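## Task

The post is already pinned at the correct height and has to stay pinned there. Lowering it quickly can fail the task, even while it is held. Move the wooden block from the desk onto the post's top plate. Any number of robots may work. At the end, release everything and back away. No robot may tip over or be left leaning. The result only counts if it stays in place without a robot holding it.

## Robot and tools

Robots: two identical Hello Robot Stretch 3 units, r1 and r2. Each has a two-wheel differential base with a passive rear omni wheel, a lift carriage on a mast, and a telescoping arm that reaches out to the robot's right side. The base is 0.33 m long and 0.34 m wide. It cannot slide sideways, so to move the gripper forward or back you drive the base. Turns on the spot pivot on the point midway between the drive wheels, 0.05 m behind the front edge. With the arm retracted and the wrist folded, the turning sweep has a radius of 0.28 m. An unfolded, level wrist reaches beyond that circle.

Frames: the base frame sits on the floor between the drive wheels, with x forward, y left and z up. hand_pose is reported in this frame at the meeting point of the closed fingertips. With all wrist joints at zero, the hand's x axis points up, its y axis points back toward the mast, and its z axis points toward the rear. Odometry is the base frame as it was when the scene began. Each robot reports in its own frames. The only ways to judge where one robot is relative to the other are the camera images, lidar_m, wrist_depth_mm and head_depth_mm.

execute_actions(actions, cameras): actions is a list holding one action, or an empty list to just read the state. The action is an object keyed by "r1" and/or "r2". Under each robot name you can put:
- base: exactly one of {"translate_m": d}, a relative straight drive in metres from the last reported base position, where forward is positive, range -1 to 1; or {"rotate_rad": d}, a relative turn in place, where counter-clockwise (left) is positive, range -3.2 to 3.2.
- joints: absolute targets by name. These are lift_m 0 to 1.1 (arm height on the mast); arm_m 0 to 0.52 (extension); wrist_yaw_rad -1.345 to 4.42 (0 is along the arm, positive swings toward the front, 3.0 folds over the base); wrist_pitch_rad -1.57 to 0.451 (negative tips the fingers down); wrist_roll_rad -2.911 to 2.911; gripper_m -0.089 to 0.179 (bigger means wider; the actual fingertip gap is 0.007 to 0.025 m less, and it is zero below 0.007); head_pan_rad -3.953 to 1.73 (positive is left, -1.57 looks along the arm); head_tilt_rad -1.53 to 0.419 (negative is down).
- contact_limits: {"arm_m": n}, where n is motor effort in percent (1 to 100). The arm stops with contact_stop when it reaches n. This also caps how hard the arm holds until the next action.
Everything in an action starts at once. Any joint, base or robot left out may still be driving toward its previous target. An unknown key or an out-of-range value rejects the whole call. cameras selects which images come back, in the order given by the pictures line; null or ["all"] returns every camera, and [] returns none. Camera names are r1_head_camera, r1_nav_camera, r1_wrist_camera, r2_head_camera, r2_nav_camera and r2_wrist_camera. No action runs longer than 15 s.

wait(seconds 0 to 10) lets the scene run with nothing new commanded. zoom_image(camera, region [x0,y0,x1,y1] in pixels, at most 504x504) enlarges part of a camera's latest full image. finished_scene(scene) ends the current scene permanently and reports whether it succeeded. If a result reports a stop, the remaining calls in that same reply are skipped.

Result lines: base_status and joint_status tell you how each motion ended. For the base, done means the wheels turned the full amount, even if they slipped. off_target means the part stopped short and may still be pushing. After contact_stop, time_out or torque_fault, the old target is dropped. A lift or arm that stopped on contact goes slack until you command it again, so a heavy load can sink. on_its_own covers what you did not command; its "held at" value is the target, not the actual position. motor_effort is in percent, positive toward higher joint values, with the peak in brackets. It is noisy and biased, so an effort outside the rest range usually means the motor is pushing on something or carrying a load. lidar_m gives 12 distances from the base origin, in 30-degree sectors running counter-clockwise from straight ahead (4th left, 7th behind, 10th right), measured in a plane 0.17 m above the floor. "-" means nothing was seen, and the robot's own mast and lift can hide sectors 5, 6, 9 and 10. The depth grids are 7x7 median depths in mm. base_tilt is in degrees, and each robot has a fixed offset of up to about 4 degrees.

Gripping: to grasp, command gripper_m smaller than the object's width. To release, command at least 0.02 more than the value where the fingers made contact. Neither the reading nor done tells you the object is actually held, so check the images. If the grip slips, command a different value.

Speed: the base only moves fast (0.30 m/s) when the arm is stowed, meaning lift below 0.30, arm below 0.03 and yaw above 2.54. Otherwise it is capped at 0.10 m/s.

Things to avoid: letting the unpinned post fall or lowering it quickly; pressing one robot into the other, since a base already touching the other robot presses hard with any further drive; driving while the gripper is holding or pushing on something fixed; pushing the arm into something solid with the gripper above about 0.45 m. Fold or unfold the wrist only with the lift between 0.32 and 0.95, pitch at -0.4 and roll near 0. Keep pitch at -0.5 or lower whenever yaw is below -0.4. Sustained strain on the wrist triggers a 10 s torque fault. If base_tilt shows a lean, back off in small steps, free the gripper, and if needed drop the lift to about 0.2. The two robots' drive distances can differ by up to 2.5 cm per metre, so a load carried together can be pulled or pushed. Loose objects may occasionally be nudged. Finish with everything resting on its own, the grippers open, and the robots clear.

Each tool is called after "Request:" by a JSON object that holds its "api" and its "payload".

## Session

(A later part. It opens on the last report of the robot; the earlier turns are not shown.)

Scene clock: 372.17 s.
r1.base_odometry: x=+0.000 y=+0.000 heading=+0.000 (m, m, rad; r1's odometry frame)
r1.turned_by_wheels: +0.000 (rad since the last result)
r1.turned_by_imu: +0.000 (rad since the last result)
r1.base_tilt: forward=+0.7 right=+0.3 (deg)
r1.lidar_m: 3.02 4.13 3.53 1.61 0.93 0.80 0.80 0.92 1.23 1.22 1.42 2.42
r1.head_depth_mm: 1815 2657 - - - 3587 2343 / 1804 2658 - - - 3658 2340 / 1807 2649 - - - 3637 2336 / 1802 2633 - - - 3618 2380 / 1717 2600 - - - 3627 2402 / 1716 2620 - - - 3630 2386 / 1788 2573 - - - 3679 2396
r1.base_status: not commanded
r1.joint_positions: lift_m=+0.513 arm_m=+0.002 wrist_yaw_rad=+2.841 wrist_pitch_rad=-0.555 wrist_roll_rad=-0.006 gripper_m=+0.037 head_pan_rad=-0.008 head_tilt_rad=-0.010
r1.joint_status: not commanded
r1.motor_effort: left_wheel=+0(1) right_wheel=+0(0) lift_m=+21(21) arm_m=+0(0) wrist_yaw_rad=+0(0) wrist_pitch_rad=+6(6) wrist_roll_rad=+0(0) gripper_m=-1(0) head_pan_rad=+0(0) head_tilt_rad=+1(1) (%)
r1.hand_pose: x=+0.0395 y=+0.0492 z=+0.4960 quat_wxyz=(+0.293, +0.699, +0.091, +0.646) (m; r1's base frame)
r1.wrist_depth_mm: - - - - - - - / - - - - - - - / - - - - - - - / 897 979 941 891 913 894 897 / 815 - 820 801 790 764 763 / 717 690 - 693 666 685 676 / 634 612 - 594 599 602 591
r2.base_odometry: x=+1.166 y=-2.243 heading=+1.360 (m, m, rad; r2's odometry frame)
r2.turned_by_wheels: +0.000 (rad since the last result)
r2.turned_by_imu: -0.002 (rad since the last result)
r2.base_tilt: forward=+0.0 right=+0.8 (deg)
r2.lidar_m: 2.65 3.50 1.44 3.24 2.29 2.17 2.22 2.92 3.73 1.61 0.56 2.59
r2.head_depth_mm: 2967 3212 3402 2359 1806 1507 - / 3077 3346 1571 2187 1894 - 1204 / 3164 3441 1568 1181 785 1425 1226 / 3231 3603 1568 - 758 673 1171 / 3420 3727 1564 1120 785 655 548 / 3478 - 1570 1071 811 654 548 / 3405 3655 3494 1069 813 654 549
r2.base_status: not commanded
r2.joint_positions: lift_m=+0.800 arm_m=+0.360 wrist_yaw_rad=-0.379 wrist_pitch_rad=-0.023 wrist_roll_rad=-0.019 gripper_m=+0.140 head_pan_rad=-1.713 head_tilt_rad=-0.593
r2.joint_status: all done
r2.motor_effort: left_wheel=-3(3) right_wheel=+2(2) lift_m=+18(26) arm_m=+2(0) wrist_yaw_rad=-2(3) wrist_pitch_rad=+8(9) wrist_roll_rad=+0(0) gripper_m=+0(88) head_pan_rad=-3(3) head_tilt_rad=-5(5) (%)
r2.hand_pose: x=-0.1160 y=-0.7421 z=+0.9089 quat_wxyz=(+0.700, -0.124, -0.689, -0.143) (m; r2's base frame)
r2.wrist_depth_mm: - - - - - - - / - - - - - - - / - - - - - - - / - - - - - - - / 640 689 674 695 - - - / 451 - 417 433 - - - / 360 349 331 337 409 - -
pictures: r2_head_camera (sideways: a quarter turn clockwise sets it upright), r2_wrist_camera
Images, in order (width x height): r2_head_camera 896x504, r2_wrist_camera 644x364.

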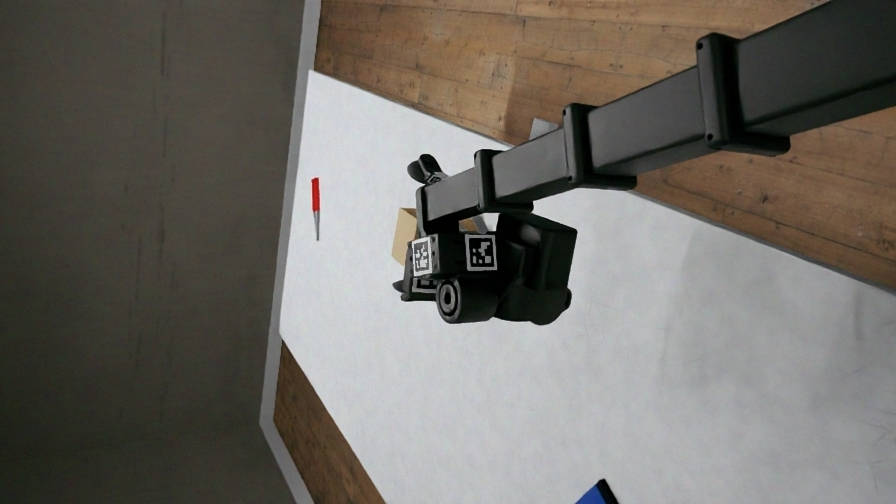

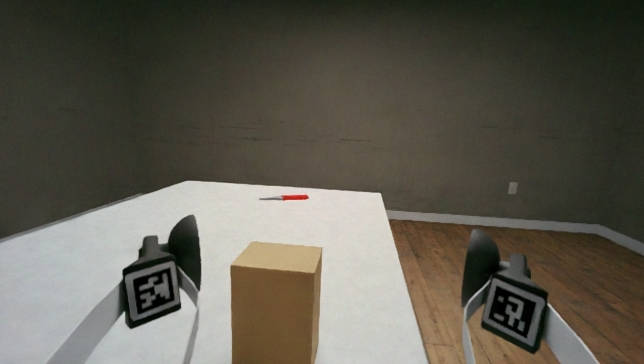

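Request:
{"api": "execute_actions", "payload": {"actions": [{"r2": {"joints": {"arm_m": 0.45, "lift_m": 0.765}}}], "cameras": ["r2_head_camera", "r2_wrist_camera"]}}

Scene clock: 395.43 s.
r1.base_odometry: x=+0.000 y=+0.000 heading=+0.000 (m, m, rad; r1's odometry frame)
r1.turned_by_wheels: +0.000 (rad since the last result)
r1.turned_by_imu: +0.000 (rad since the last result)
r1.base_tilt: forward=+0.5 right=+0.3 (deg)
r1.lidar_m: 3.03 4.11 3.53 1.61 0.93 0.80 0.80 0.93 1.23 1.23 1.42 2.42
r1.head_depth_mm: 1811 2666 - - - 3595 2368 / 1810 2639 - - - 3686 2360 / 1799 2626 - - - 3658 2363 / 1794 2631 - - - 3634 2365 / 1715 2613 - - - 3621 2368 / 1718 2573 - - - 3730 2400 / 1791 2600 - - - 3706 2397
r1.base_status: not commanded
r1.joint_positions: lift_m=+0.513 arm_m=+0.002 wrist_yaw_rad=+2.841 wrist_pitch_rad=-0.555 wrist_roll_rad=-0.006 gripper_m=+0.037 head_pan_rad=-0.008 head_tilt_rad=-0.010
r1.joint_status: not commanded
r1.motor_effort: left_wheel=+1(0) right_wheel=+0(1) lift_m=+21(21) arm_m=+0(0) wrist_yaw_rad=+0(0) wrist_pitch_rad=+6(6) wrist_roll_rad=+0(0) gripper_m=+0(0) head_pan_rad=+0(0) head_tilt_rad=+1(1) (%)
r1.hand_pose: x=+0.0395 y=+0.0492 z=+0.4960 quat_wxyz=(+0.293, +0.699, +0.091, +0.646) (m; r1's base frame)
r1.wrist_depth_mm: - - - - - - - / - - - - - - - / - - - - - - - / 885 963 920 923 903 897 898 / 814 - 809 783 799 750 766 / 700 681 - 695 671 664 664 / 619 627 - 601 595 601 597
r2.base_odometry: x=+1.166 y=-2.243 heading=+1.360 (m, m, rad; r2's odometry frame)
r2.turned_by_wheels: +0.000 (rad since the last result)
r2.turned_by_imu: -0.001 (rad since the last result)
r2.base_tilt: forward=+0.0 right=+0.8 (deg)
r2.lidar_m: 2.65 3.51 1.43 3.24 2.29 2.17 2.23 2.93 3.73 1.61 0.56 2.59
r2.head_depth_mm: 2935 3227 3392 2392 1816 1466 1258 / 3050 3332 1564 2191 1835 - - / 3162 3417 1566 1119 - 1429 1228 / 3252 3623 1567 - 811 673 1169 / 3372 3723 1573 1071 812 653 547 / 3511 - 1572 1067 810 654 548 / 3409 3663 3477 1070 812 655 548
r2.base_status: not commanded
r2.joint_positions: lift_m=+0.765 arm_m=+0.450 wrist_yaw_rad=-0.379 wrist_pitch_rad=-0.023 wrist_roll_rad=-0.019 gripper_m=+0.140 head_pan_rad=-1.713 head_tilt_rad=-0.593
r2.joint_status: all done
r2.motor_effort: left_wheel=-3(3) right_wheel=+2(2) lift_m=+18(19) arm_m=+3(3) wrist_yaw_rad=-2(1) wrist_pitch_rad=+9(8) wrist_roll_rad=+0(0) gripper_m=-1(0) head_pan_rad=-2(3) head_tilt_rad=-4(5) (%)
r2.hand_pose: x=-0.1160 y=-0.8321 z=+0.8740 quat_wxyz=(+0.700, -0.124, -0.689, -0.143) (m; r2's base frame)
r2.wrist_depth_mm: - - - - - - - / - - - - - - - / - - - - - - - / - - - - - - - / 558 587 577 596 752 - - / 393 - 358 197 429 - - / 314 300 285 202 325 - -
pictures: r2_head_camera (sideways: a quarter turn clockwise sets it upright), r2_wrist_camera
Images, in order (width x height): r2_head_camera 896x504, r2_wrist_camera 644x364.

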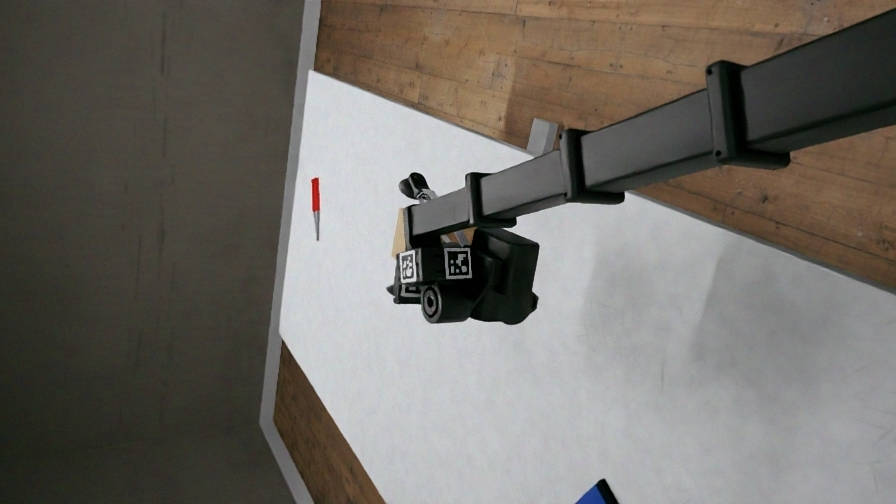

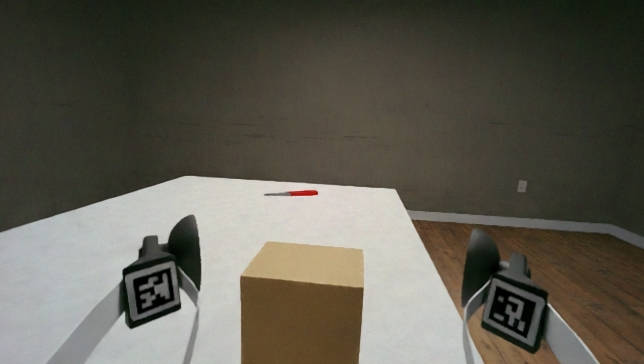

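Request:
{"api": "execute_actions", "payload": {"actions": [{"r2": {"joints": {"arm_m": 0.50, "lift_m": 0.67}}}], "cameras": ["r2_head_camera", "r2_wrist_camera"]}}

Scene clock: 426.13 s.
r1.base_odometry: x=+0.000 y=+0.000 heading=+0.000 (m, m, rad; r1's odometry frame)
r1.turned_by_wheels: +0.000 (rad since the last result)
r1.turned_by_imu: +0.000 (rad since the last result)
r1.base_tilt: forward=+0.6 right=+0.3 (deg)
r1.lidar_m: 3.01 4.13 3.55 1.61 0.93 0.80 0.80 0.93 1.23 1.23 1.42 2.42
r1.head_depth_mm: 1819 2662 - - - 3586 2362 / 1797 2627 - - - 3627 2370 / 1798 2634 - - - 3592 2376 / 1807 2597 - - - 3665 2386 / 1722 2609 - - - 3654 2401 / 1712 2600 - - - 3664 2387 / 1787 2605 - - - 3731 2393
r1.base_status: not commanded
r1.joint_positions: lift_m=+0.513 arm_m=+0.002 wrist_yaw_rad=+2.841 wrist_pitch_rad=-0.555 wrist_roll_rad=-0.006 gripper_m=+0.037 head_pan_rad=-0.008 head_tilt_rad=-0.010
r1.joint_status: not commanded
r1.motor_effort: left_wheel=+0(0) right_wheel=+0(0) lift_m=+21(21) arm_m=+0(0) wrist_yaw_rad=+0(1) wrist_pitch_rad=+6(6) wrist_roll_rad=+0(0) gripper_m=+0(0) head_pan_rad=+0(0) head_tilt_rad=+2(1) (%)
r1.hand_pose: x=+0.0395 y=+0.0492 z=+0.4960 quat_wxyz=(+0.293, +0.699, +0.091, +0.646) (m; r1's base frame)
r1.wrist_depth_mm: - - - - - - - / - - - - - - - / - - - - - - - / 927 976 900 925 902 888 887 / 818 - 813 788 822 771 771 / 702 691 - 680 670 677 666 / 613 619 - 621 597 605 601
r2.base_odometry: x=+1.166 y=-2.243 heading=+1.360 (m, m, rad; r2's odometry frame)
r2.turned_by_wheels: +0.000 (rad since the last result)
r2.turned_by_imu: -0.001 (rad since the last result)
r2.base_tilt: forward=+0.0 right=+0.8 (deg)
r2.lidar_m: 2.65 3.51 1.44 3.24 2.29 2.17 2.22 2.93 3.72 1.61 0.56 2.59
r2.head_depth_mm: 2946 3272 3364 2368 1818 1465 1230 / 3056 3356 1565 2192 1817 1459 1257 / 3156 3521 1567 1069 907 - 1213 / 3281 3573 1566 957 759 670 1172 / 3378 3750 1562 1122 782 653 548 / 3517 - 1577 1070 812 654 548 / 3471 3658 3496 1078 812 655 548
r2.base_status: not commanded
r2.joint_positions: lift_m=+0.670 arm_m=+0.500 wrist_yaw_rad=-0.379 wrist_pitch_rad=-0.023 wrist_roll_rad=-0.019 gripper_m=+0.140 head_pan_rad=-1.713 head_tilt_rad=-0.593
r2.joint_status: all done
r2.motor_effort: left_wheel=-3(3) right_wheel=+2(2) lift_m=+18(19) arm_m=+3(6) wrist_yaw_rad=-1(2) wrist_pitch_rad=+8(9) wrist_roll_rad=+0(0) gripper_m=+0(0) head_pan_rad=-3(3) head_tilt_rad=-5(5) (%)
r2.hand_pose: x=-0.1160 y=-0.8821 z=+0.7790 quat_wxyz=(+0.700, -0.124, -0.689, -0.143) (m; r2's base frame)
r2.wrist_depth_mm: - - - - - - - / - - - - - - - / - - - 181 - - - / 545 562 508 137 133 - - / 318 341 305 141 139 - - / 225 - 217 146 144 - - / 182 171 170 152 150 180 -
pictures: r2_head_camera (sideways: a quarter turn clockwise sets it upright), r2_wrist_camera
Images, in order (width x height): r2_head_camera 896x504, r2_wrist_camera 644x364.

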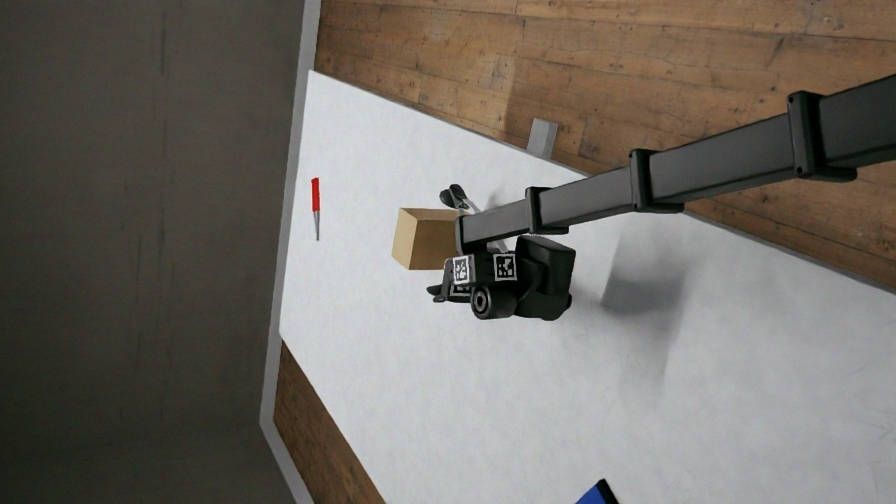

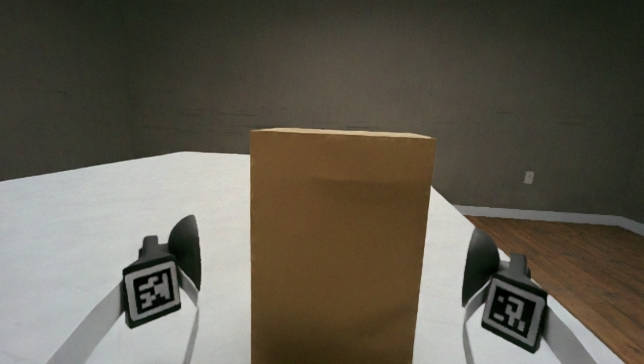

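Request:
{"api": "execute_actions", "payload": {"actions": [{"r2": {"joints": {"gripper_m": 0.0}}}], "cameras": ["r2_head_camera", "r2_wrist_camera"]}}

Scene clock: 436.17 s.
r1.base_odometry: x=+0.000 y=+0.000 heading=+0.000 (m, m, rad; r1's odometry frame)
r1.turned_by_wheels: +0.000 (rad since the last result)
r1.turned_by_imu: +0.000 (rad since the last result)
r1.base_tilt: forward=+0.7 right=+0.2 (deg)
r1.lidar_m: 3.02 4.11 3.55 1.61 0.93 0.80 0.80 0.92 1.23 1.23 1.42 2.42
r1.head_depth_mm: 1818 2626 - - - 3588 2348 / 1815 2640 - - - 3611 2361 / 1808 2631 - - - 3651 2374 / 1800 2623 - - - 3623 2378 / 1711 2611 - - - 3656 2387 / 1711 2611 - - - 3673 2398 / 1777 2579 - - - 3712 2393
r1.base_status: not commanded
r1.joint_positions: lift_m=+0.513 arm_m=+0.002 wrist_yaw_rad=+2.841 wrist_pitch_rad=-0.555 wrist_roll_rad=-0.006 gripper_m=+0.037 head_pan_rad=-0.008 head_tilt_rad=-0.010
r1.joint_status: not commanded
r1.motor_effort: left_wheel=+1(1) right_wheel=+0(0) lift_m=+21(21) arm_m=+0(0) wrist_yaw_rad=+0(1) wrist_pitch_rad=+5(5) wrist_roll_rad=+0(0) gripper_m=+0(0) head_pan_rad=+0(0) head_tilt_rad=+1(0) (%)
r1.hand_pose: x=+0.0395 y=+0.0492 z=+0.4960 quat_wxyz=(+0.293, +0.699, +0.091, +0.646) (m; r1's base frame)
r1.wrist_depth_mm: - - - - - - - / - - - - - - - / - - - - - - - / 883 966 961 925 901 904 903 / 819 - 796 790 816 755 782 / 699 697 - 689 688 668 676 / 622 621 - 615 601 594 584
r2.base_odometry: x=+1.166 y=-2.243 heading=+1.360 (m, m, rad; r2's odometry frame)
r2.turned_by_wheels: +0.000 (rad since the last result)
r2.turned_by_imu: -0.001 (rad since the last result)
r2.base_tilt: forward=+0.1 right=+0.8 (deg)
r2.lidar_m: 2.66 3.50 1.43 3.23 2.29 2.17 2.22 2.91 3.71 1.61 0.56 2.60
r2.head_depth_mm: 2966 3235 3417 2367 1807 1465 1227 / 3058 3337 1566 2186 1812 1451 1258 / 3177 3422 1574 1073 910 - 1217 / 3247 3636 1561 950 758 672 1174 / 3330 3685 1562 1119 782 652 548 / 3518 - 1578 1070 813 654 549 / 3506 3650 3523 1073 810 654 549
r2.base_status: not commanded
r2.joint_positions: lift_m=+0.670 arm_m=+0.500 wrist_yaw_rad=-0.381 wrist_pitch_rad=-0.023 wrist_roll_rad=-0.019 gripper_m=+0.002 head_pan_rad=-1.713 head_tilt_rad=-0.593
r2.joint_status: all done
r2.motor_effort: left_wheel=-3(3) right_wheel=+2(3) lift_m=+18(18) arm_m=+2(2) wrist_yaw_rad=+0(0) wrist_pitch_rad=+9(8) wrist_roll_rad=+0(0) gripper_m=-34(100) head_pan_rad=-2(3) head_tilt_rad=-4(4) (%)
r2.hand_pose: x=-0.1164 y=-0.8819 z=+0.7790 quat_wxyz=(+0.699, -0.124, -0.689, -0.143) (m; r2's base frame)
r2.wrist_depth_mm: - - - - - - - / - - - - - - - / - - - 175 - - - / 538 570 455 132 128 - - / 318 324 141 136 132 - - / 224 229 144 141 136 258 - / 174 176 170 146 142 189 -
pictures: r2_head_camera (sideways: a quarter turn clockwise sets it upright), r2_wrist_camera
Images, in order (width x height): r2_head_camera 896x504, r2_wrist_camera 644x364.

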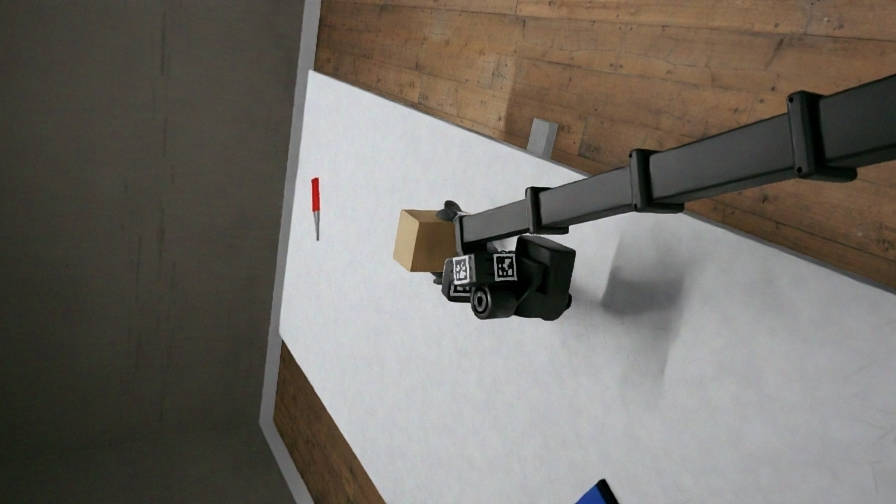

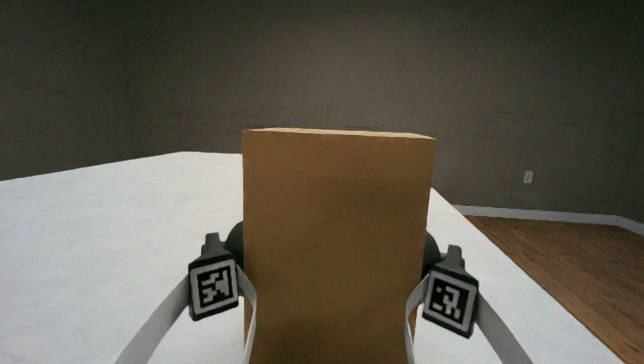

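Request:
{"api": "execute_actions", "payload": {"actions": [{"r2": {"joints": {"lift_m": 0.71, "head_pan_rad": -1.4}}}], "cameras": ["r2_wrist_camera"]}}

Request:
{"api": "execute_actions", "payload": {"actions": [{"r2": {"base": {"rotate_rad": 0.96}, "joints": {"lift_m": 0.96, "arm_m": 0.45, "wrist_yaw_rad": 0.0, "head_pan_rad": 0.0, "head_tilt_rad": -0.3}}}], "cameras": ["r2_head_camera", "r2_nav_camera", "r2_wrist_camera"]}}

Scene clock: 513.87 s.
r1.base_odometry: x=+0.000 y=+0.000 heading=+0.000 (m, m, rad; r1's odometry frame)
r1.turned_by_wheels: +0.000 (rad since the last result)
r1.turned_by_imu: -0.001 (rad since the last result)
r1.base_tilt: forward=+0.6 right=+0.3 (deg)
r1.lidar_m: 3.02 4.12 3.55 1.61 0.93 0.80 0.80 0.92 1.22 1.23 1.42 2.43
r1.head_depth_mm: 1805 2623 - - - 3635 2352 / 1791 2642 - - - 3643 2367 / 1796 2638 - - - 3657 2385 / 1798 2607 - - - 3645 2359 / 1722 2600 - - - 3691 2362 / 1715 2599 - - - 3753 2398 / 1775 2613 - - - 3760 2398
r1.base_status: not commanded
r1.joint_positions: lift_m=+0.513 arm_m=+0.002 wrist_yaw_rad=+2.841 wrist_pitch_rad=-0.555 wrist_roll_rad=-0.006 gripper_m=+0.037 head_pan_rad=-0.008 head_tilt_rad=-0.010
r1.joint_status: not commanded
r1.motor_effort: left_wheel=+0(1) right_wheel=+0(0) lift_m=+21(21) arm_m=+0(0) wrist_yaw_rad=+1(0) wrist_pitch_rad=+6(6) wrist_roll_rad=+0(0) gripper_m=-1(0) head_pan_rad=+0(1) head_tilt_rad=+1(1) (%)
r1.hand_pose: x=+0.0395 y=+0.0492 z=+0.4960 quat_wxyz=(+0.293, +0.699, +0.091, +0.646) (m; r1's base frame)
r1.wrist_depth_mm: - - - - - - - / - - - - - - - / - - - - - - - / 918 972 913 927 915 889 887 / 793 - 812 778 797 762 776 / 700 687 - 668 683 676 664 / 617 627 - 609 581 590 602
r2.base_odometry: x=+1.166 y=-2.243 heading=+1.360 (m, m, rad; r2's odometry frame)
r2.turned_by_wheels: +0.000 (rad since the last result)
r2.turned_by_imu: -0.003 (rad since the last result)
r2.base_tilt: forward=+0.0 right=+0.8 (deg)
r2.lidar_m: 2.65 3.52 1.43 3.24 2.29 2.17 2.22 2.92 3.71 1.61 0.56 2.58
r2.head_depth_mm: 3194 3427 1562 943 784 1348 1245 / 3385 3696 1566 1175 783 652 1200 / 3609 - 1571 1070 812 655 560 / 3499 3828 3502 1067 813 653 548 / 3105 3390 3501 1068 812 653 548 / 2849 3016 3144 1071 803 653 574 / 2567 2736 2936 1067 800 653 1175
r2.base_status: not commanded
r2.joint_positions: lift_m=+0.710 arm_m=+0.500 wrist_yaw_rad=-0.380 wrist_pitch_rad=-0.048 wrist_roll_rad=-0.019 gripper_m=+0.039 head_pan_rad=-1.407 head_tilt_rad=-0.593
r2.joint_status: all done
r2.on_its_own: gripper_m is held at +0.038, not at your +0.000, by its stall guard, which is not easing now
r2.motor_effort: left_wheel=-3(3) right_wheel=+2(2) lift_m=+28(30) arm_m=+2(2) wrist_yaw_rad=+0(0) wrist_pitch_rad=+17(18) wrist_roll_rad=+0(0) gripper_m=-21(21) head_pan_rad=+3(18) head_tilt_rad=-5(5) (%)
r2.hand_pose: x=-0.1160 y=-0.8812 z=+0.8120 quat_wxyz=(+0.698, -0.115, -0.691, -0.152) (m; r2's base frame)
r2.wrist_depth_mm: - - - - - - - / - - - - - - - / - - - - - - - / - 652 588 135 130 - - / 387 399 371 139 134 - - / 278 282 148 143 137 - - / 217 221 212 148 143 235 -
pictures: r2_wrist_camera
Images, in order (width x height): r2_wrist_camera 644x364.

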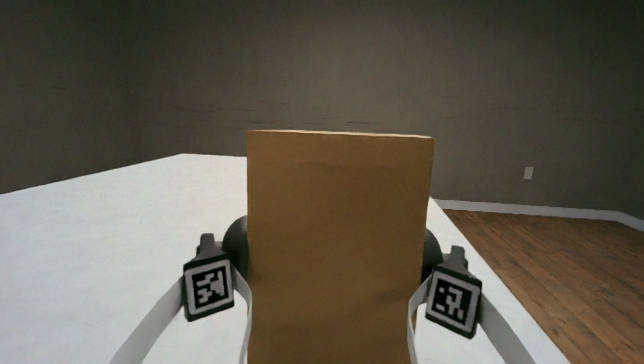

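Scene clock: 516.97 s.
r1.base_odometry: x=+0.000 y=+0.000 heading=+0.000 (m, m, rad; r1's odometry frame)
r1.turned_by_wheels: +0.000 (rad since the last result)
r1.turned_by_imu: +0.000 (rad since the last result)
r1.base_tilt: forward=+0.6 right=+0.2 (deg)
r1.lidar_m: 2.99 4.13 3.54 1.61 0.93 0.80 0.80 0.93 1.23 1.23 1.42 2.42
r1.head_depth_mm: 1794 2622 - - - 3590 2352 / 1797 2653 - - - 3656 2335 / 1792 2638 - - - 3660 2368 / 1812 2622 - - - 3652 2374 / 1722 2615 - - - 3698 2372 / 1707 2588 - - - 3686 2398 / 1779 2584 - - - 3731 2407
r1.base_status: not commanded
r1.joint_positions: lift_m=+0.513 arm_m=+0.002 wrist_yaw_rad=+2.841 wrist_pitch_rad=-0.555 wrist_roll_rad=-0.006 gripper_m=+0.037 head_pan_rad=-0.008 head_tilt_rad=-0.010
r1.joint_status: not commanded
r1.motor_effort: left_wheel=+0(1) right_wheel=+0(0) lift_m=+21(21) arm_m=+0(0) wrist_yaw_rad=+0(1) wrist_pitch_rad=+6(6) wrist_roll_rad=+0(0) gripper_m=+0(0) head_pan_rad=+0(0) head_tilt_rad=+1(2) (%)
r1.hand_pose: x=+0.0395 y=+0.0492 z=+0.4960 quat_wxyz=(+0.293, +0.699, +0.091, +0.646) (m; r1's base frame)
r1.wrist_depth_mm: - - - - - - - / - - - - - - - / - - - - - - - / 893 983 931 909 902 882 916 / 809 - 829 793 796 761 768 / 720 691 - 687 686 679 660 / 619 620 - 605 599 595 596
r2.base_odometry: x=+1.166 y=-2.243 heading=+2.320 (m, m, rad; r2's odometry frame)
r2.turned_by_wheels: +0.960 (rad since the last result)
r2.turned_by_imu: +0.970 (rad since the last result)
r2.base_tilt: forward=+0.0 right=+0.8 (deg)
r2.lidar_m: 1.44 3.64 2.37 2.17 2.19 2.72 3.72 1.61 0.56 2.59 2.62 3.24
r2.head_depth_mm: 3595 - - - 2731 1955 1522 / 3628 - - - 2755 1940 1513 / 3280 - - - 2750 1949 1513 / 3080 - - 3878 2571 1857 1506 / 3581 - - - 2711 1927 1514 / 3595 - - - 2725 1935 1504 / 3607 - - - 2717 1946 1506
r2.base_status: done
r2.joint_positions: lift_m=+0.960 arm_m=+0.450 wrist_yaw_rad=+0.001 wrist_pitch_rad=-0.049 wrist_roll_rad=-0.019 gripper_m=+0.039 head_pan_rad=-0.007 head_tilt_rad=-0.310
r2.joint_status: all done
r2.on_its_own: gripper_m is held at +0.038, not at your +0.000, by its stall guard, which is not easing now
r2.motor_effort: left_wheel=-3(10) right_wheel=+2(9) lift_m=+28(30) arm_m=-4(4) wrist_yaw_rad=-1(9) wrist_pitch_rad=+18(17) wrist_roll_rad=+0(0) gripper_m=-20(20) head_pan_rad=+2(29) head_tilt_rad=+5(29) (%)
r2.hand_pose: x=-0.0212 y=-0.8501 z=+1.0618 quat_wxyz=(+0.714, +0.018, -0.700, -0.017) (m; r2's base frame)
r2.wrist_depth_mm: - - - - - - - / - - - - - - - / - - - - - - - / - - - 135 130 - - / - - - 139 135 - - / - - 148 143 137 - - / - - - 147 143 - -
pictures: r2_head_camera (sideways: a quarter turn clockwise sets it upright), r2_nav_camera (sideways: a quarter turn counterclockwise sets it upright), r2_wrist_camera
Images, in order (width x height): r2_head_camera 896x504, r2_nav_camera 672x504, r2_wrist_camera 644x364.

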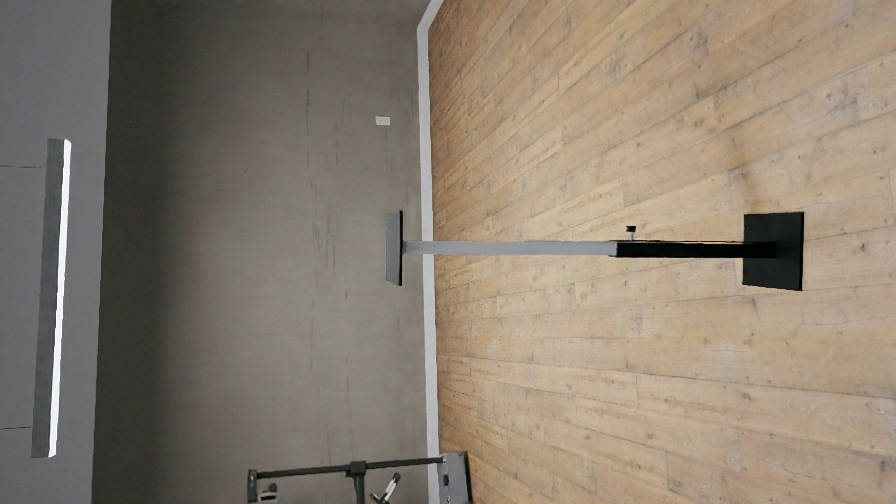

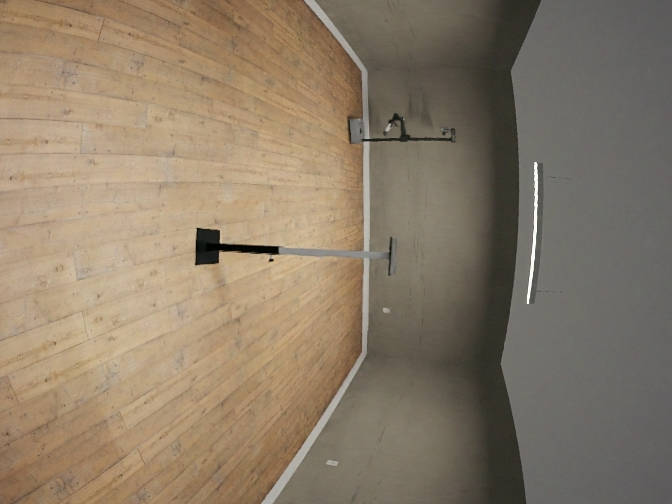

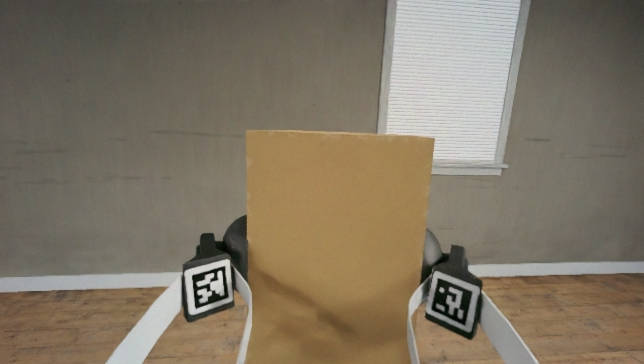

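Request:
{"api": "zoom_image", "payload": {"camera": "r2_head_camera", "region": [340, 190, 480, 310]}}

Region (340, 190, 480, 310) of r2_head_camera's 896x504 image, scaled by 3.600, with more detail than that image has; it fills the top 432 rows of this view, and the rest is white.

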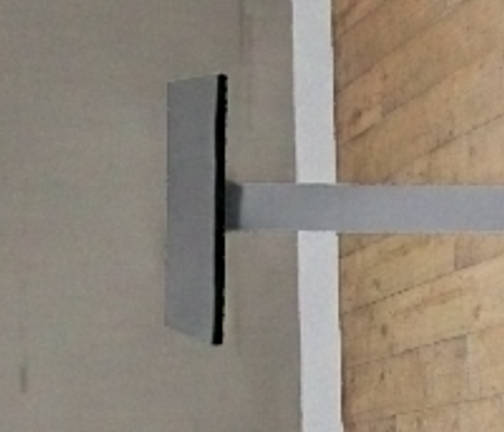

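Request:
{"api": "execute_actions", "payload": {"actions": [{"r2": {"base": {"translate_m": 0.61}, "joints": {"lift_m": 1.035, "arm_m": 0.47, "head_tilt_rad": -0.4}}}], "cameras": ["r2_head_camera", "r2_wrist_camera"]}}

Scene clock: 577.43 s.
r1.base_odometry: x=+0.000 y=+0.000 heading=+0.000 (m, m, rad; r1's odometry frame)
r1.turned_by_wheels: +0.000 (rad since the last result)
r1.turned_by_imu: -0.001 (rad since the last result)
r1.base_tilt: forward=+0.6 right=+0.3 (deg)
r1.lidar_m: 3.01 4.13 3.55 1.61 0.92 0.80 0.80 0.92 1.23 1.23 1.42 2.42
r1.head_depth_mm: 1813 2635 - - - 3574 2359 / 1804 2643 - - - 3607 2354 / 1809 2636 - - - 3626 2382 / 1805 2624 - - - 3583 2374 / 1715 2630 - - - 3692 2384 / 1712 2607 - - - 3672 2391 / 1775 2568 - - - 3693 2401
r1.base_status: not commanded
r1.joint_positions: lift_m=+0.513 arm_m=+0.002 wrist_yaw_rad=+2.841 wrist_pitch_rad=-0.555 wrist_roll_rad=-0.006 gripper_m=+0.037 head_pan_rad=-0.008 head_tilt_rad=-0.010
r1.joint_status: not commanded
r1.motor_effort: left_wheel=+0(0) right_wheel=+0(0) lift_m=+21(21) arm_m=+0(0) wrist_yaw_rad=+1(1) wrist_pitch_rad=+6(6) wrist_roll_rad=+0(0) gripper_m=+0(0) head_pan_rad=+0(0) head_tilt_rad=+0(1) (%)
r1.hand_pose: x=+0.0395 y=+0.0492 z=+0.4960 quat_wxyz=(+0.293, +0.699, +0.091, +0.646) (m; r1's base frame)
r1.wrist_depth_mm: - - - - - - - / - - - - - - - / - - - - - - - / 891 941 920 907 909 886 879 / 820 - 814 779 787 767 763 / 702 700 - 683 676 655 675 / 606 612 - 613 599 593 600
r2.base_odometry: x=+0.751 y=-1.796 heading=+2.320 (m, m, rad; r2's odometry frame)
r2.turned_by_wheels: +0.000 (rad since the last result)
r2.turned_by_imu: -0.005 (rad since the last result)
r2.base_tilt: forward=+0.0 right=+0.8 (deg)
r2.lidar_m: 0.83 3.74 2.47 2.26 2.28 2.83 4.31 0.98 2.74 2.50 2.53 3.14
r2.head_depth_mm: - - - 3591 2362 1765 1398 / 3840 - - 3630 2342 1752 1404 / 3812 - - 3311 2352 1755 1412 / 3733 - - 879 2250 1692 1368 / 3669 - - 3293 2340 1742 1403 / 3644 3938 - 3549 2335 1752 1400 / 3577 3831 - 3544 2356 1752 1397
r2.base_status: done
r2.joint_positions: lift_m=+1.035 arm_m=+0.470 wrist_yaw_rad=+0.001 wrist_pitch_rad=-0.050 wrist_roll_rad=-0.019 gripper_m=+0.039 head_pan_rad=-0.007 head_tilt_rad=-0.395
r2.joint_status: all done
r2.on_its_own: gripper_m is held at +0.038, not at your +0.000, by its stall guard, which is not easing now
r2.motor_effort: left_wheel=-3(5) right_wheel=+2(6) lift_m=+28(29) arm_m=+2(2) wrist_yaw_rad=-2(2) wrist_pitch_rad=+17(17) wrist_roll_rad=+0(0) gripper_m=-21(21) head_pan_rad=+2(2) head_tilt_rad=-3(18) (%)
r2.hand_pose: x=-0.0213 y=-0.8694 z=+1.1366 quat_wxyz=(+0.714, +0.018, -0.700, -0.017) (m; r2's base frame)
r2.wrist_depth_mm: - - - - - - - / - - - - - - - / - - - - - - - / - - - 135 130 - - / - - - 139 134 - - / - - 148 143 137 - - / - - - 147 143 - -
pictures: r2_head_camera (sideways: a quarter turn clockwise sets it upright), r2_wrist_camera
Images, in order (width x height): r2_head_camera 896x504, r2_wrist_camera 644x364.

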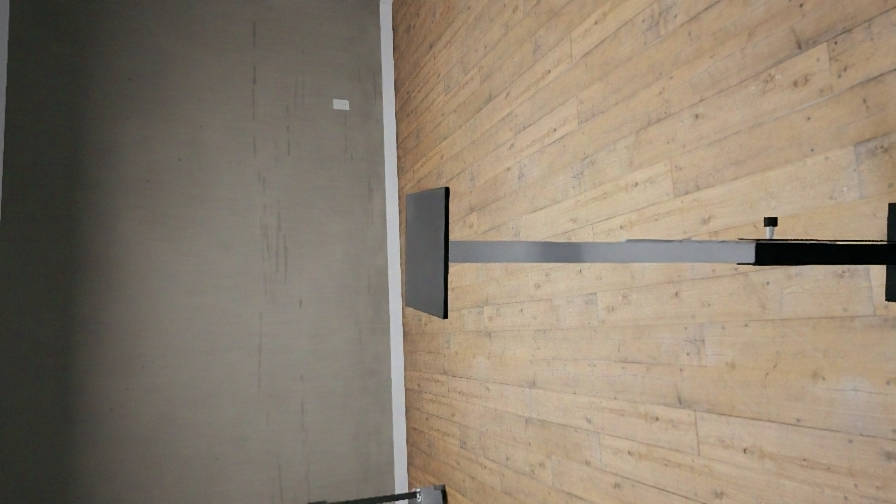

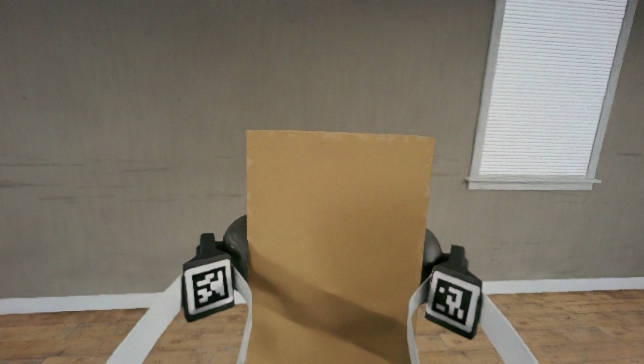

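Request:
{"api": "execute_actions", "payload": {"actions": [{"r2": {"base": {"rotate_rad": 1.605}, "joints": {"head_pan_rad": -1.6, "head_tilt_rad": -0.4}}}], "cameras": ["r2_head_camera", "r2_nav_camera", "r2_wrist_camera", "r1_head_camera"]}}

Scene clock: 593.17 s.
r1.base_odometry: x=+0.000 y=+0.000 heading=+0.000 (m, m, rad; r1's odometry frame)
r1.turned_by_wheels: +0.000 (rad since the last result)
r1.turned_by_imu: +0.000 (rad since the last result)
r1.base_tilt: forward=+0.6 right=+0.3 (deg)
r1.lidar_m: 3.01 4.08 3.55 1.61 0.93 0.80 0.80 0.93 1.23 1.23 1.42 2.42
r1.head_depth_mm: 1803 2651 - - - 3588 2362 / 1815 2654 - - - 3673 2333 / 1800 2652 - - - 3602 2349 / 1802 2642 - - - 3497 2397 / 1721 2610 - - - 3640 2372 / 1708 2593 - - - 3647 2382 / 1784 2592 - - - 3672 2396
r1.base_status: not commanded
r1.joint_positions: lift_m=+0.513 arm_m=+0.002 wrist_yaw_rad=+2.841 wrist_pitch_rad=-0.555 wrist_roll_rad=-0.006 gripper_m=+0.037 head_pan_rad=-0.008 head_tilt_rad=-0.010
r1.joint_status: not commanded
r1.motor_effort: left_wheel=+1(1) right_wheel=+0(1) lift_m=+21(21) arm_m=+0(0) wrist_yaw_rad=+1(0) wrist_pitch_rad=+6(6) wrist_roll_rad=+0(0) gripper_m=+0(0) head_pan_rad=+0(0) head_tilt_rad=+1(2) (%)
r1.hand_pose: x=+0.0395 y=+0.0492 z=+0.4960 quat_wxyz=(+0.293, +0.699, +0.091, +0.646) (m; r1's base frame)
r1.wrist_depth_mm: - - - - - - - / - - - - - - - / - - - - - - - / 908 928 907 909 907 894 873 / 819 - 804 782 806 771 769 / 720 679 - 681 695 672 689 / 617 616 - 611 608 600 588
r2.base_odometry: x=+0.751 y=-1.796 heading=-2.358 (m, m, rad; r2's odometry frame)
r2.turned_by_wheels: +1.605 (rad since the last result)
r2.turned_by_imu: +1.622 (rad since the last result)
r2.base_tilt: forward=+0.1 right=+0.8 (deg)
r2.lidar_m: 2.26 2.29 2.90 4.33 2.17 2.70 2.51 2.54 3.20 0.83 3.63 2.44
r2.head_depth_mm: 3887 - - 3333 2361 1757 1398 / 3790 - - 3548 2368 1763 1407 / 3753 - - 3113 2330 1753 1402 / 3716 - - 2967 2239 1681 1330 / 3672 - - 3545 2336 1754 1399 / 3668 - - 3511 2346 1746 1398 / 3645 3852 - 3550 2341 1749 1404
r2.base_status: done
r2.joint_positions: lift_m=+1.035 arm_m=+0.470 wrist_yaw_rad=+0.001 wrist_pitch_rad=-0.050 wrist_roll_rad=-0.019 gripper_m=+0.039 head_pan_rad=-1.593 head_tilt_rad=-0.395
r2.joint_status: all done
r2.on_its_own: gripper_m is held at +0.038, not at your +0.000, by its stall guard, which is not easing now
r2.motor_effort: left_wheel=-3(9) right_wheel=+2(8) lift_m=+28(28) arm_m=+2(4) wrist_yaw_rad=-2(1) wrist_pitch_rad=+18(18) wrist_roll_rad=+0(0) gripper_m=-21(21) head_pan_rad=-2(29) head_tilt_rad=-4(6) (%)
r2.hand_pose: x=-0.0212 y=-0.8694 z=+1.1366 quat_wxyz=(+0.714, +0.018, -0.700, -0.017) (m; r2's base frame)
r2.wrist_depth_mm: - - - - - - - / - - - - - - - / - - - - - - - / - - - 134 130 - - / - - - 139 134 - - / - - 148 143 137 - - / - - 245 148 143 - -
pictures: r1_head_camera (sideways: a quarter turn clockwise sets it upright), r2_head_camera (sideways: a quarter turn clockwise sets it upright), r2_nav_camera (sideways: a quarter turn counterclockwise sets it upright), r2_wrist_camera
Images, in order (width x height): r1_head_camera 896x504, r2_head_camera 896x504, r2_nav_camera 672x504, r2_wrist_camera 644x364.

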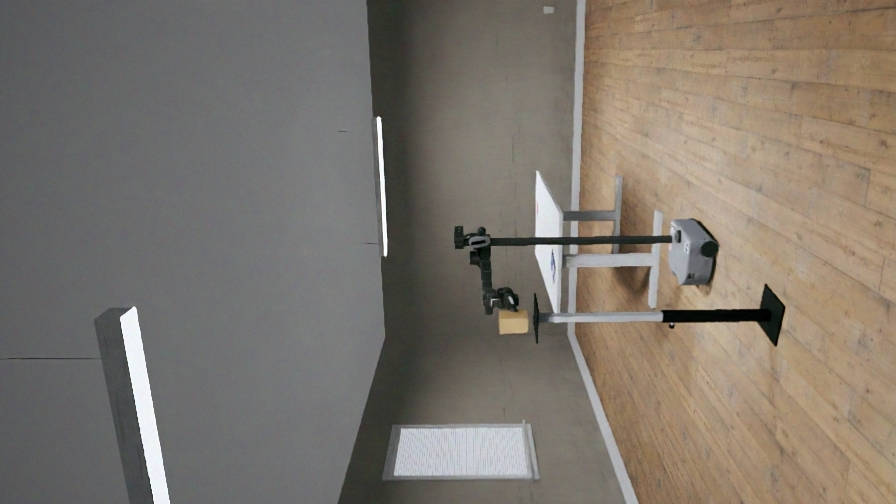

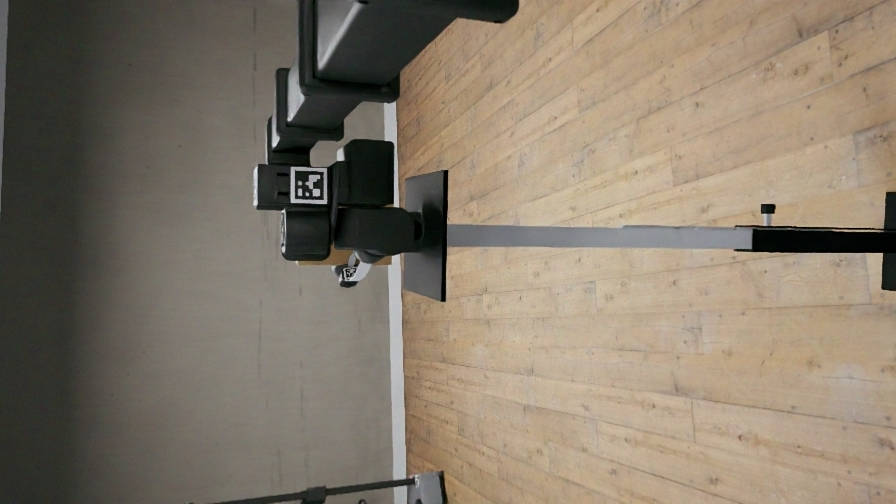

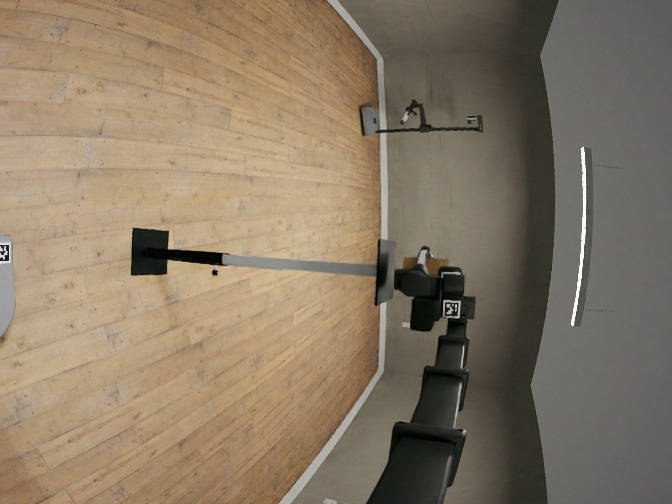

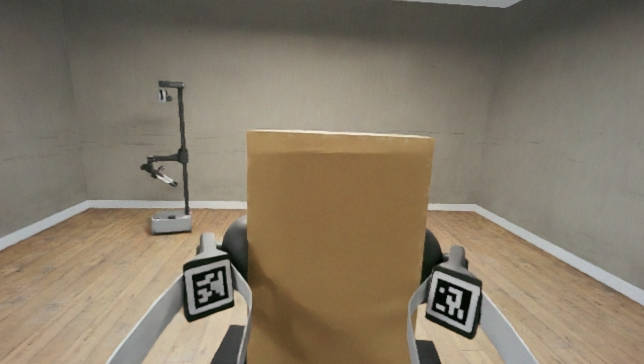

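Request:
{"api": "zoom_image", "payload": {"camera": "r1_head_camera", "region": [450, 260, 590, 370]}}

Request:
{"api": "zoom_image", "payload": {"camera": "r2_wrist_camera", "region": [150, 240, 520, 364]}}

Request:
{"api": "zoom_image", "payload": {"camera": "r2_head_camera", "region": [250, 130, 500, 330]}}

Region (450, 260, 590, 370) of r1_head_camera's 896x504 image, scaled by 3.600, with more detail than that image has; it fills the top 396 rows of this view, and the rest is white.

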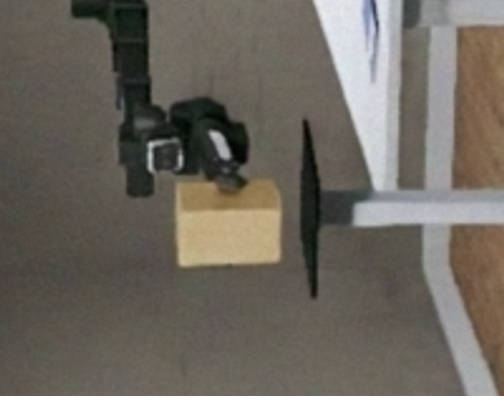

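Region (150, 240, 520, 364) of r2_wrist_camera's 644x364 image, scaled by 1.362; it fills the top 169 rows of this view, and the rest is white.

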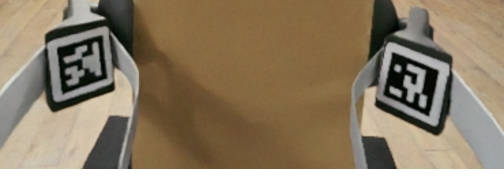

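Region (250, 130, 500, 330) of r2_head_camera's 896x504 image, scaled by 2.016, with more detail than that image has; it fills the top 403 rows of this view, and the rest is white.

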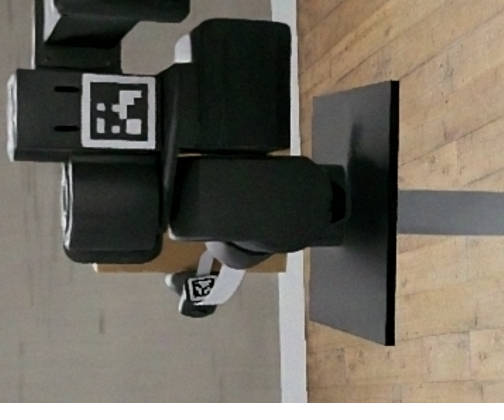

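Request:
{"api": "execute_actions", "payload": {"actions": [{"r2": {"joints": {"lift_m": 1.0, "arm_m": 0.46}}}], "cameras": ["r2_head_camera", "r2_wrist_camera", "r1_head_camera"]}}

Request:
{"api": "zoom_image", "payload": {"camera": "r1_head_camera", "region": [450, 260, 590, 370]}}

Scene clock: 641.63 s.
r1.base_odometry: x=+0.000 y=+0.000 heading=+0.000 (m, m, rad; r1's odometry frame)
r1.turned_by_wheels: +0.000 (rad since the last result)
r1.turned_by_imu: +0.000 (rad since the last result)
r1.base_tilt: forward=+0.7 right=+0.2 (deg)
r1.lidar_m: 3.02 4.13 3.55 1.61 0.93 0.80 0.80 0.93 1.23 1.23 1.42 2.43
r1.head_depth_mm: 1814 2640 - - - 3608 2343 / 1812 2655 - - - 3604 2363 / 1807 2630 - - - 3652 2374 / 1814 2622 - - - 3456 2384 / 1718 2618 - - - 3678 2384 / 1708 2603 - - - 3721 2378 / 1774 2572 - - - 3665 2399
r1.base_status: not commanded
r1.joint_positions: lift_m=+0.513 arm_m=+0.002 wrist_yaw_rad=+2.841 wrist_pitch_rad=-0.555 wrist_roll_rad=-0.006 gripper_m=+0.037 head_pan_rad=-0.008 head_tilt_rad=-0.010
r1.joint_status: not commanded
r1.motor_effort: left_wheel=+0(0) right_wheel=+0(0) lift_m=+21(21) arm_m=+0(0) wrist_yaw_rad=+0(0) wrist_pitch_rad=+6(5) wrist_roll_rad=+0(0) gripper_m=+0(0) head_pan_rad=+0(0) head_tilt_rad=+2(1) (%)
r1.hand_pose: x=+0.0395 y=+0.0492 z=+0.4960 quat_wxyz=(+0.293, +0.699, +0.091, +0.646) (m; r1's base frame)
r1.wrist_depth_mm: - - - - - - - / - - - - - - - / - - - - - - - / 930 967 919 922 890 904 893 / 809 - 820 803 800 770 758 / 693 699 - 690 673 668 648 / 630 613 - 604 613 596 589
r2.base_odometry: x=+0.751 y=-1.796 heading=-2.358 (m, m, rad; r2's odometry frame)
r2.turned_by_wheels: +0.000 (rad since the last result)
r2.turned_by_imu: -0.001 (rad since the last result)
r2.base_tilt: forward=+0.1 right=+0.8 (deg)
r2.lidar_m: 2.26 2.29 2.90 4.32 2.17 2.70 2.51 2.54 3.22 0.83 3.64 2.44
r2.head_depth_mm: 3807 - - - 2299 1758 1407 / 3797 - - 3316 2355 1751 1397 / 3744 - - 3093 2348 1751 1402 / 3764 - - 3033 2243 1690 1319 / 3687 - - 3558 2363 1752 1399 / 3636 - - 3515 2322 1755 1404 / 3648 3828 - 3541 2341 1750 1402
r2.base_status: not commanded
r2.joint_positions: lift_m=+1.000 arm_m=+0.460 wrist_yaw_rad=+0.001 wrist_pitch_rad=-0.050 wrist_roll_rad=-0.019 gripper_m=+0.039 head_pan_rad=-1.593 head_tilt_rad=-0.395
r2.joint_status: all done
r2.on_its_own: gripper_m is held at +0.038, not at your +0.000, by its stall guard, which is not easing now
r2.motor_effort: left_wheel=-3(3) right_wheel=+2(2) lift_m=+19(24) arm_m=-3(3) wrist_yaw_rad=-1(2) wrist_pitch_rad=+18(17) wrist_roll_rad=+0(0) gripper_m=-21(21) head_pan_rad=-2(2) head_tilt_rad=-4(3) (%)
r2.hand_pose: x=-0.0212 y=-0.8601 z=+1.1021 quat_wxyz=(+0.714, +0.018, -0.700, -0.017) (m; r2's base frame)
r2.wrist_depth_mm: - - - - - - - / - - - - - - - / - - - - - - - / - - - 134 130 - - / - - - 139 134 - - / - - 148 143 137 - - / - - 178 147 143 - -
pictures: r1_head_camera (sideways: a quarter turn clockwise sets it upright), r2_head_camera (sideways: a quarter turn clockwise sets it upright), r2_wrist_camera
Images, in order (width x height): r1_head_camera 896x504, r2_head_camera 896x504, r2_wrist_camera 644x364.

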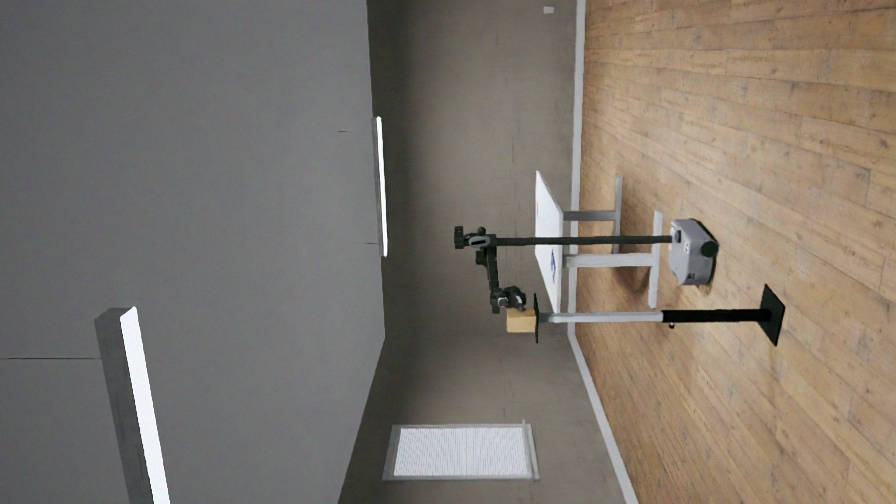

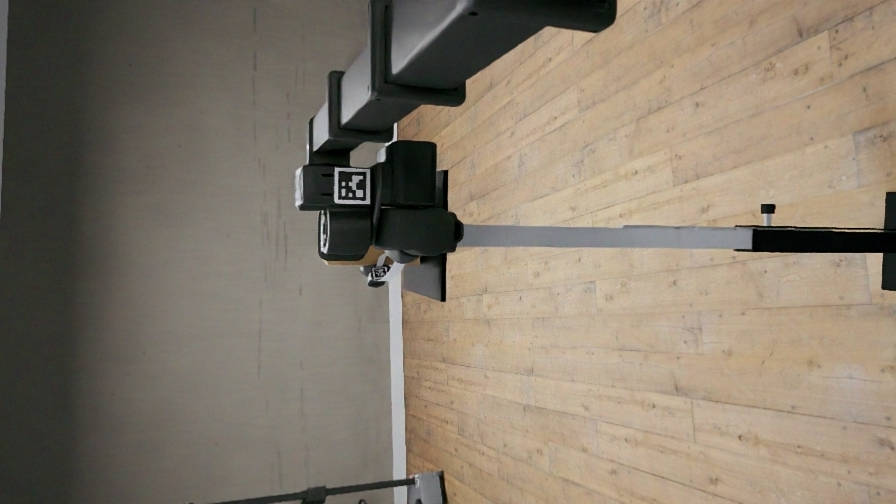

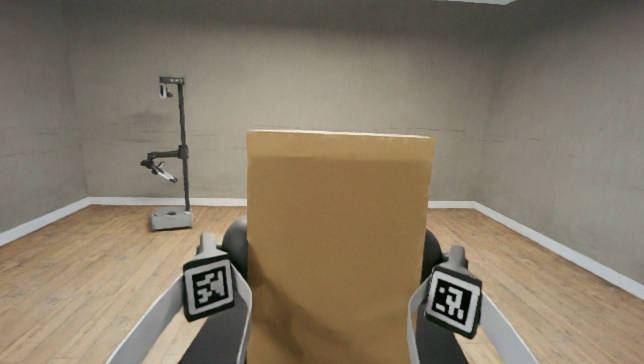

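Region (450, 260, 590, 370) of r1_head_camera's 896x504 image, scaled by 3.600, with more detail than that image has; it fills the top 396 rows of this view, and the rest is white.

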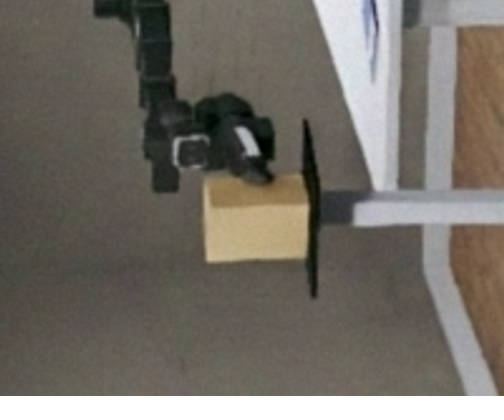

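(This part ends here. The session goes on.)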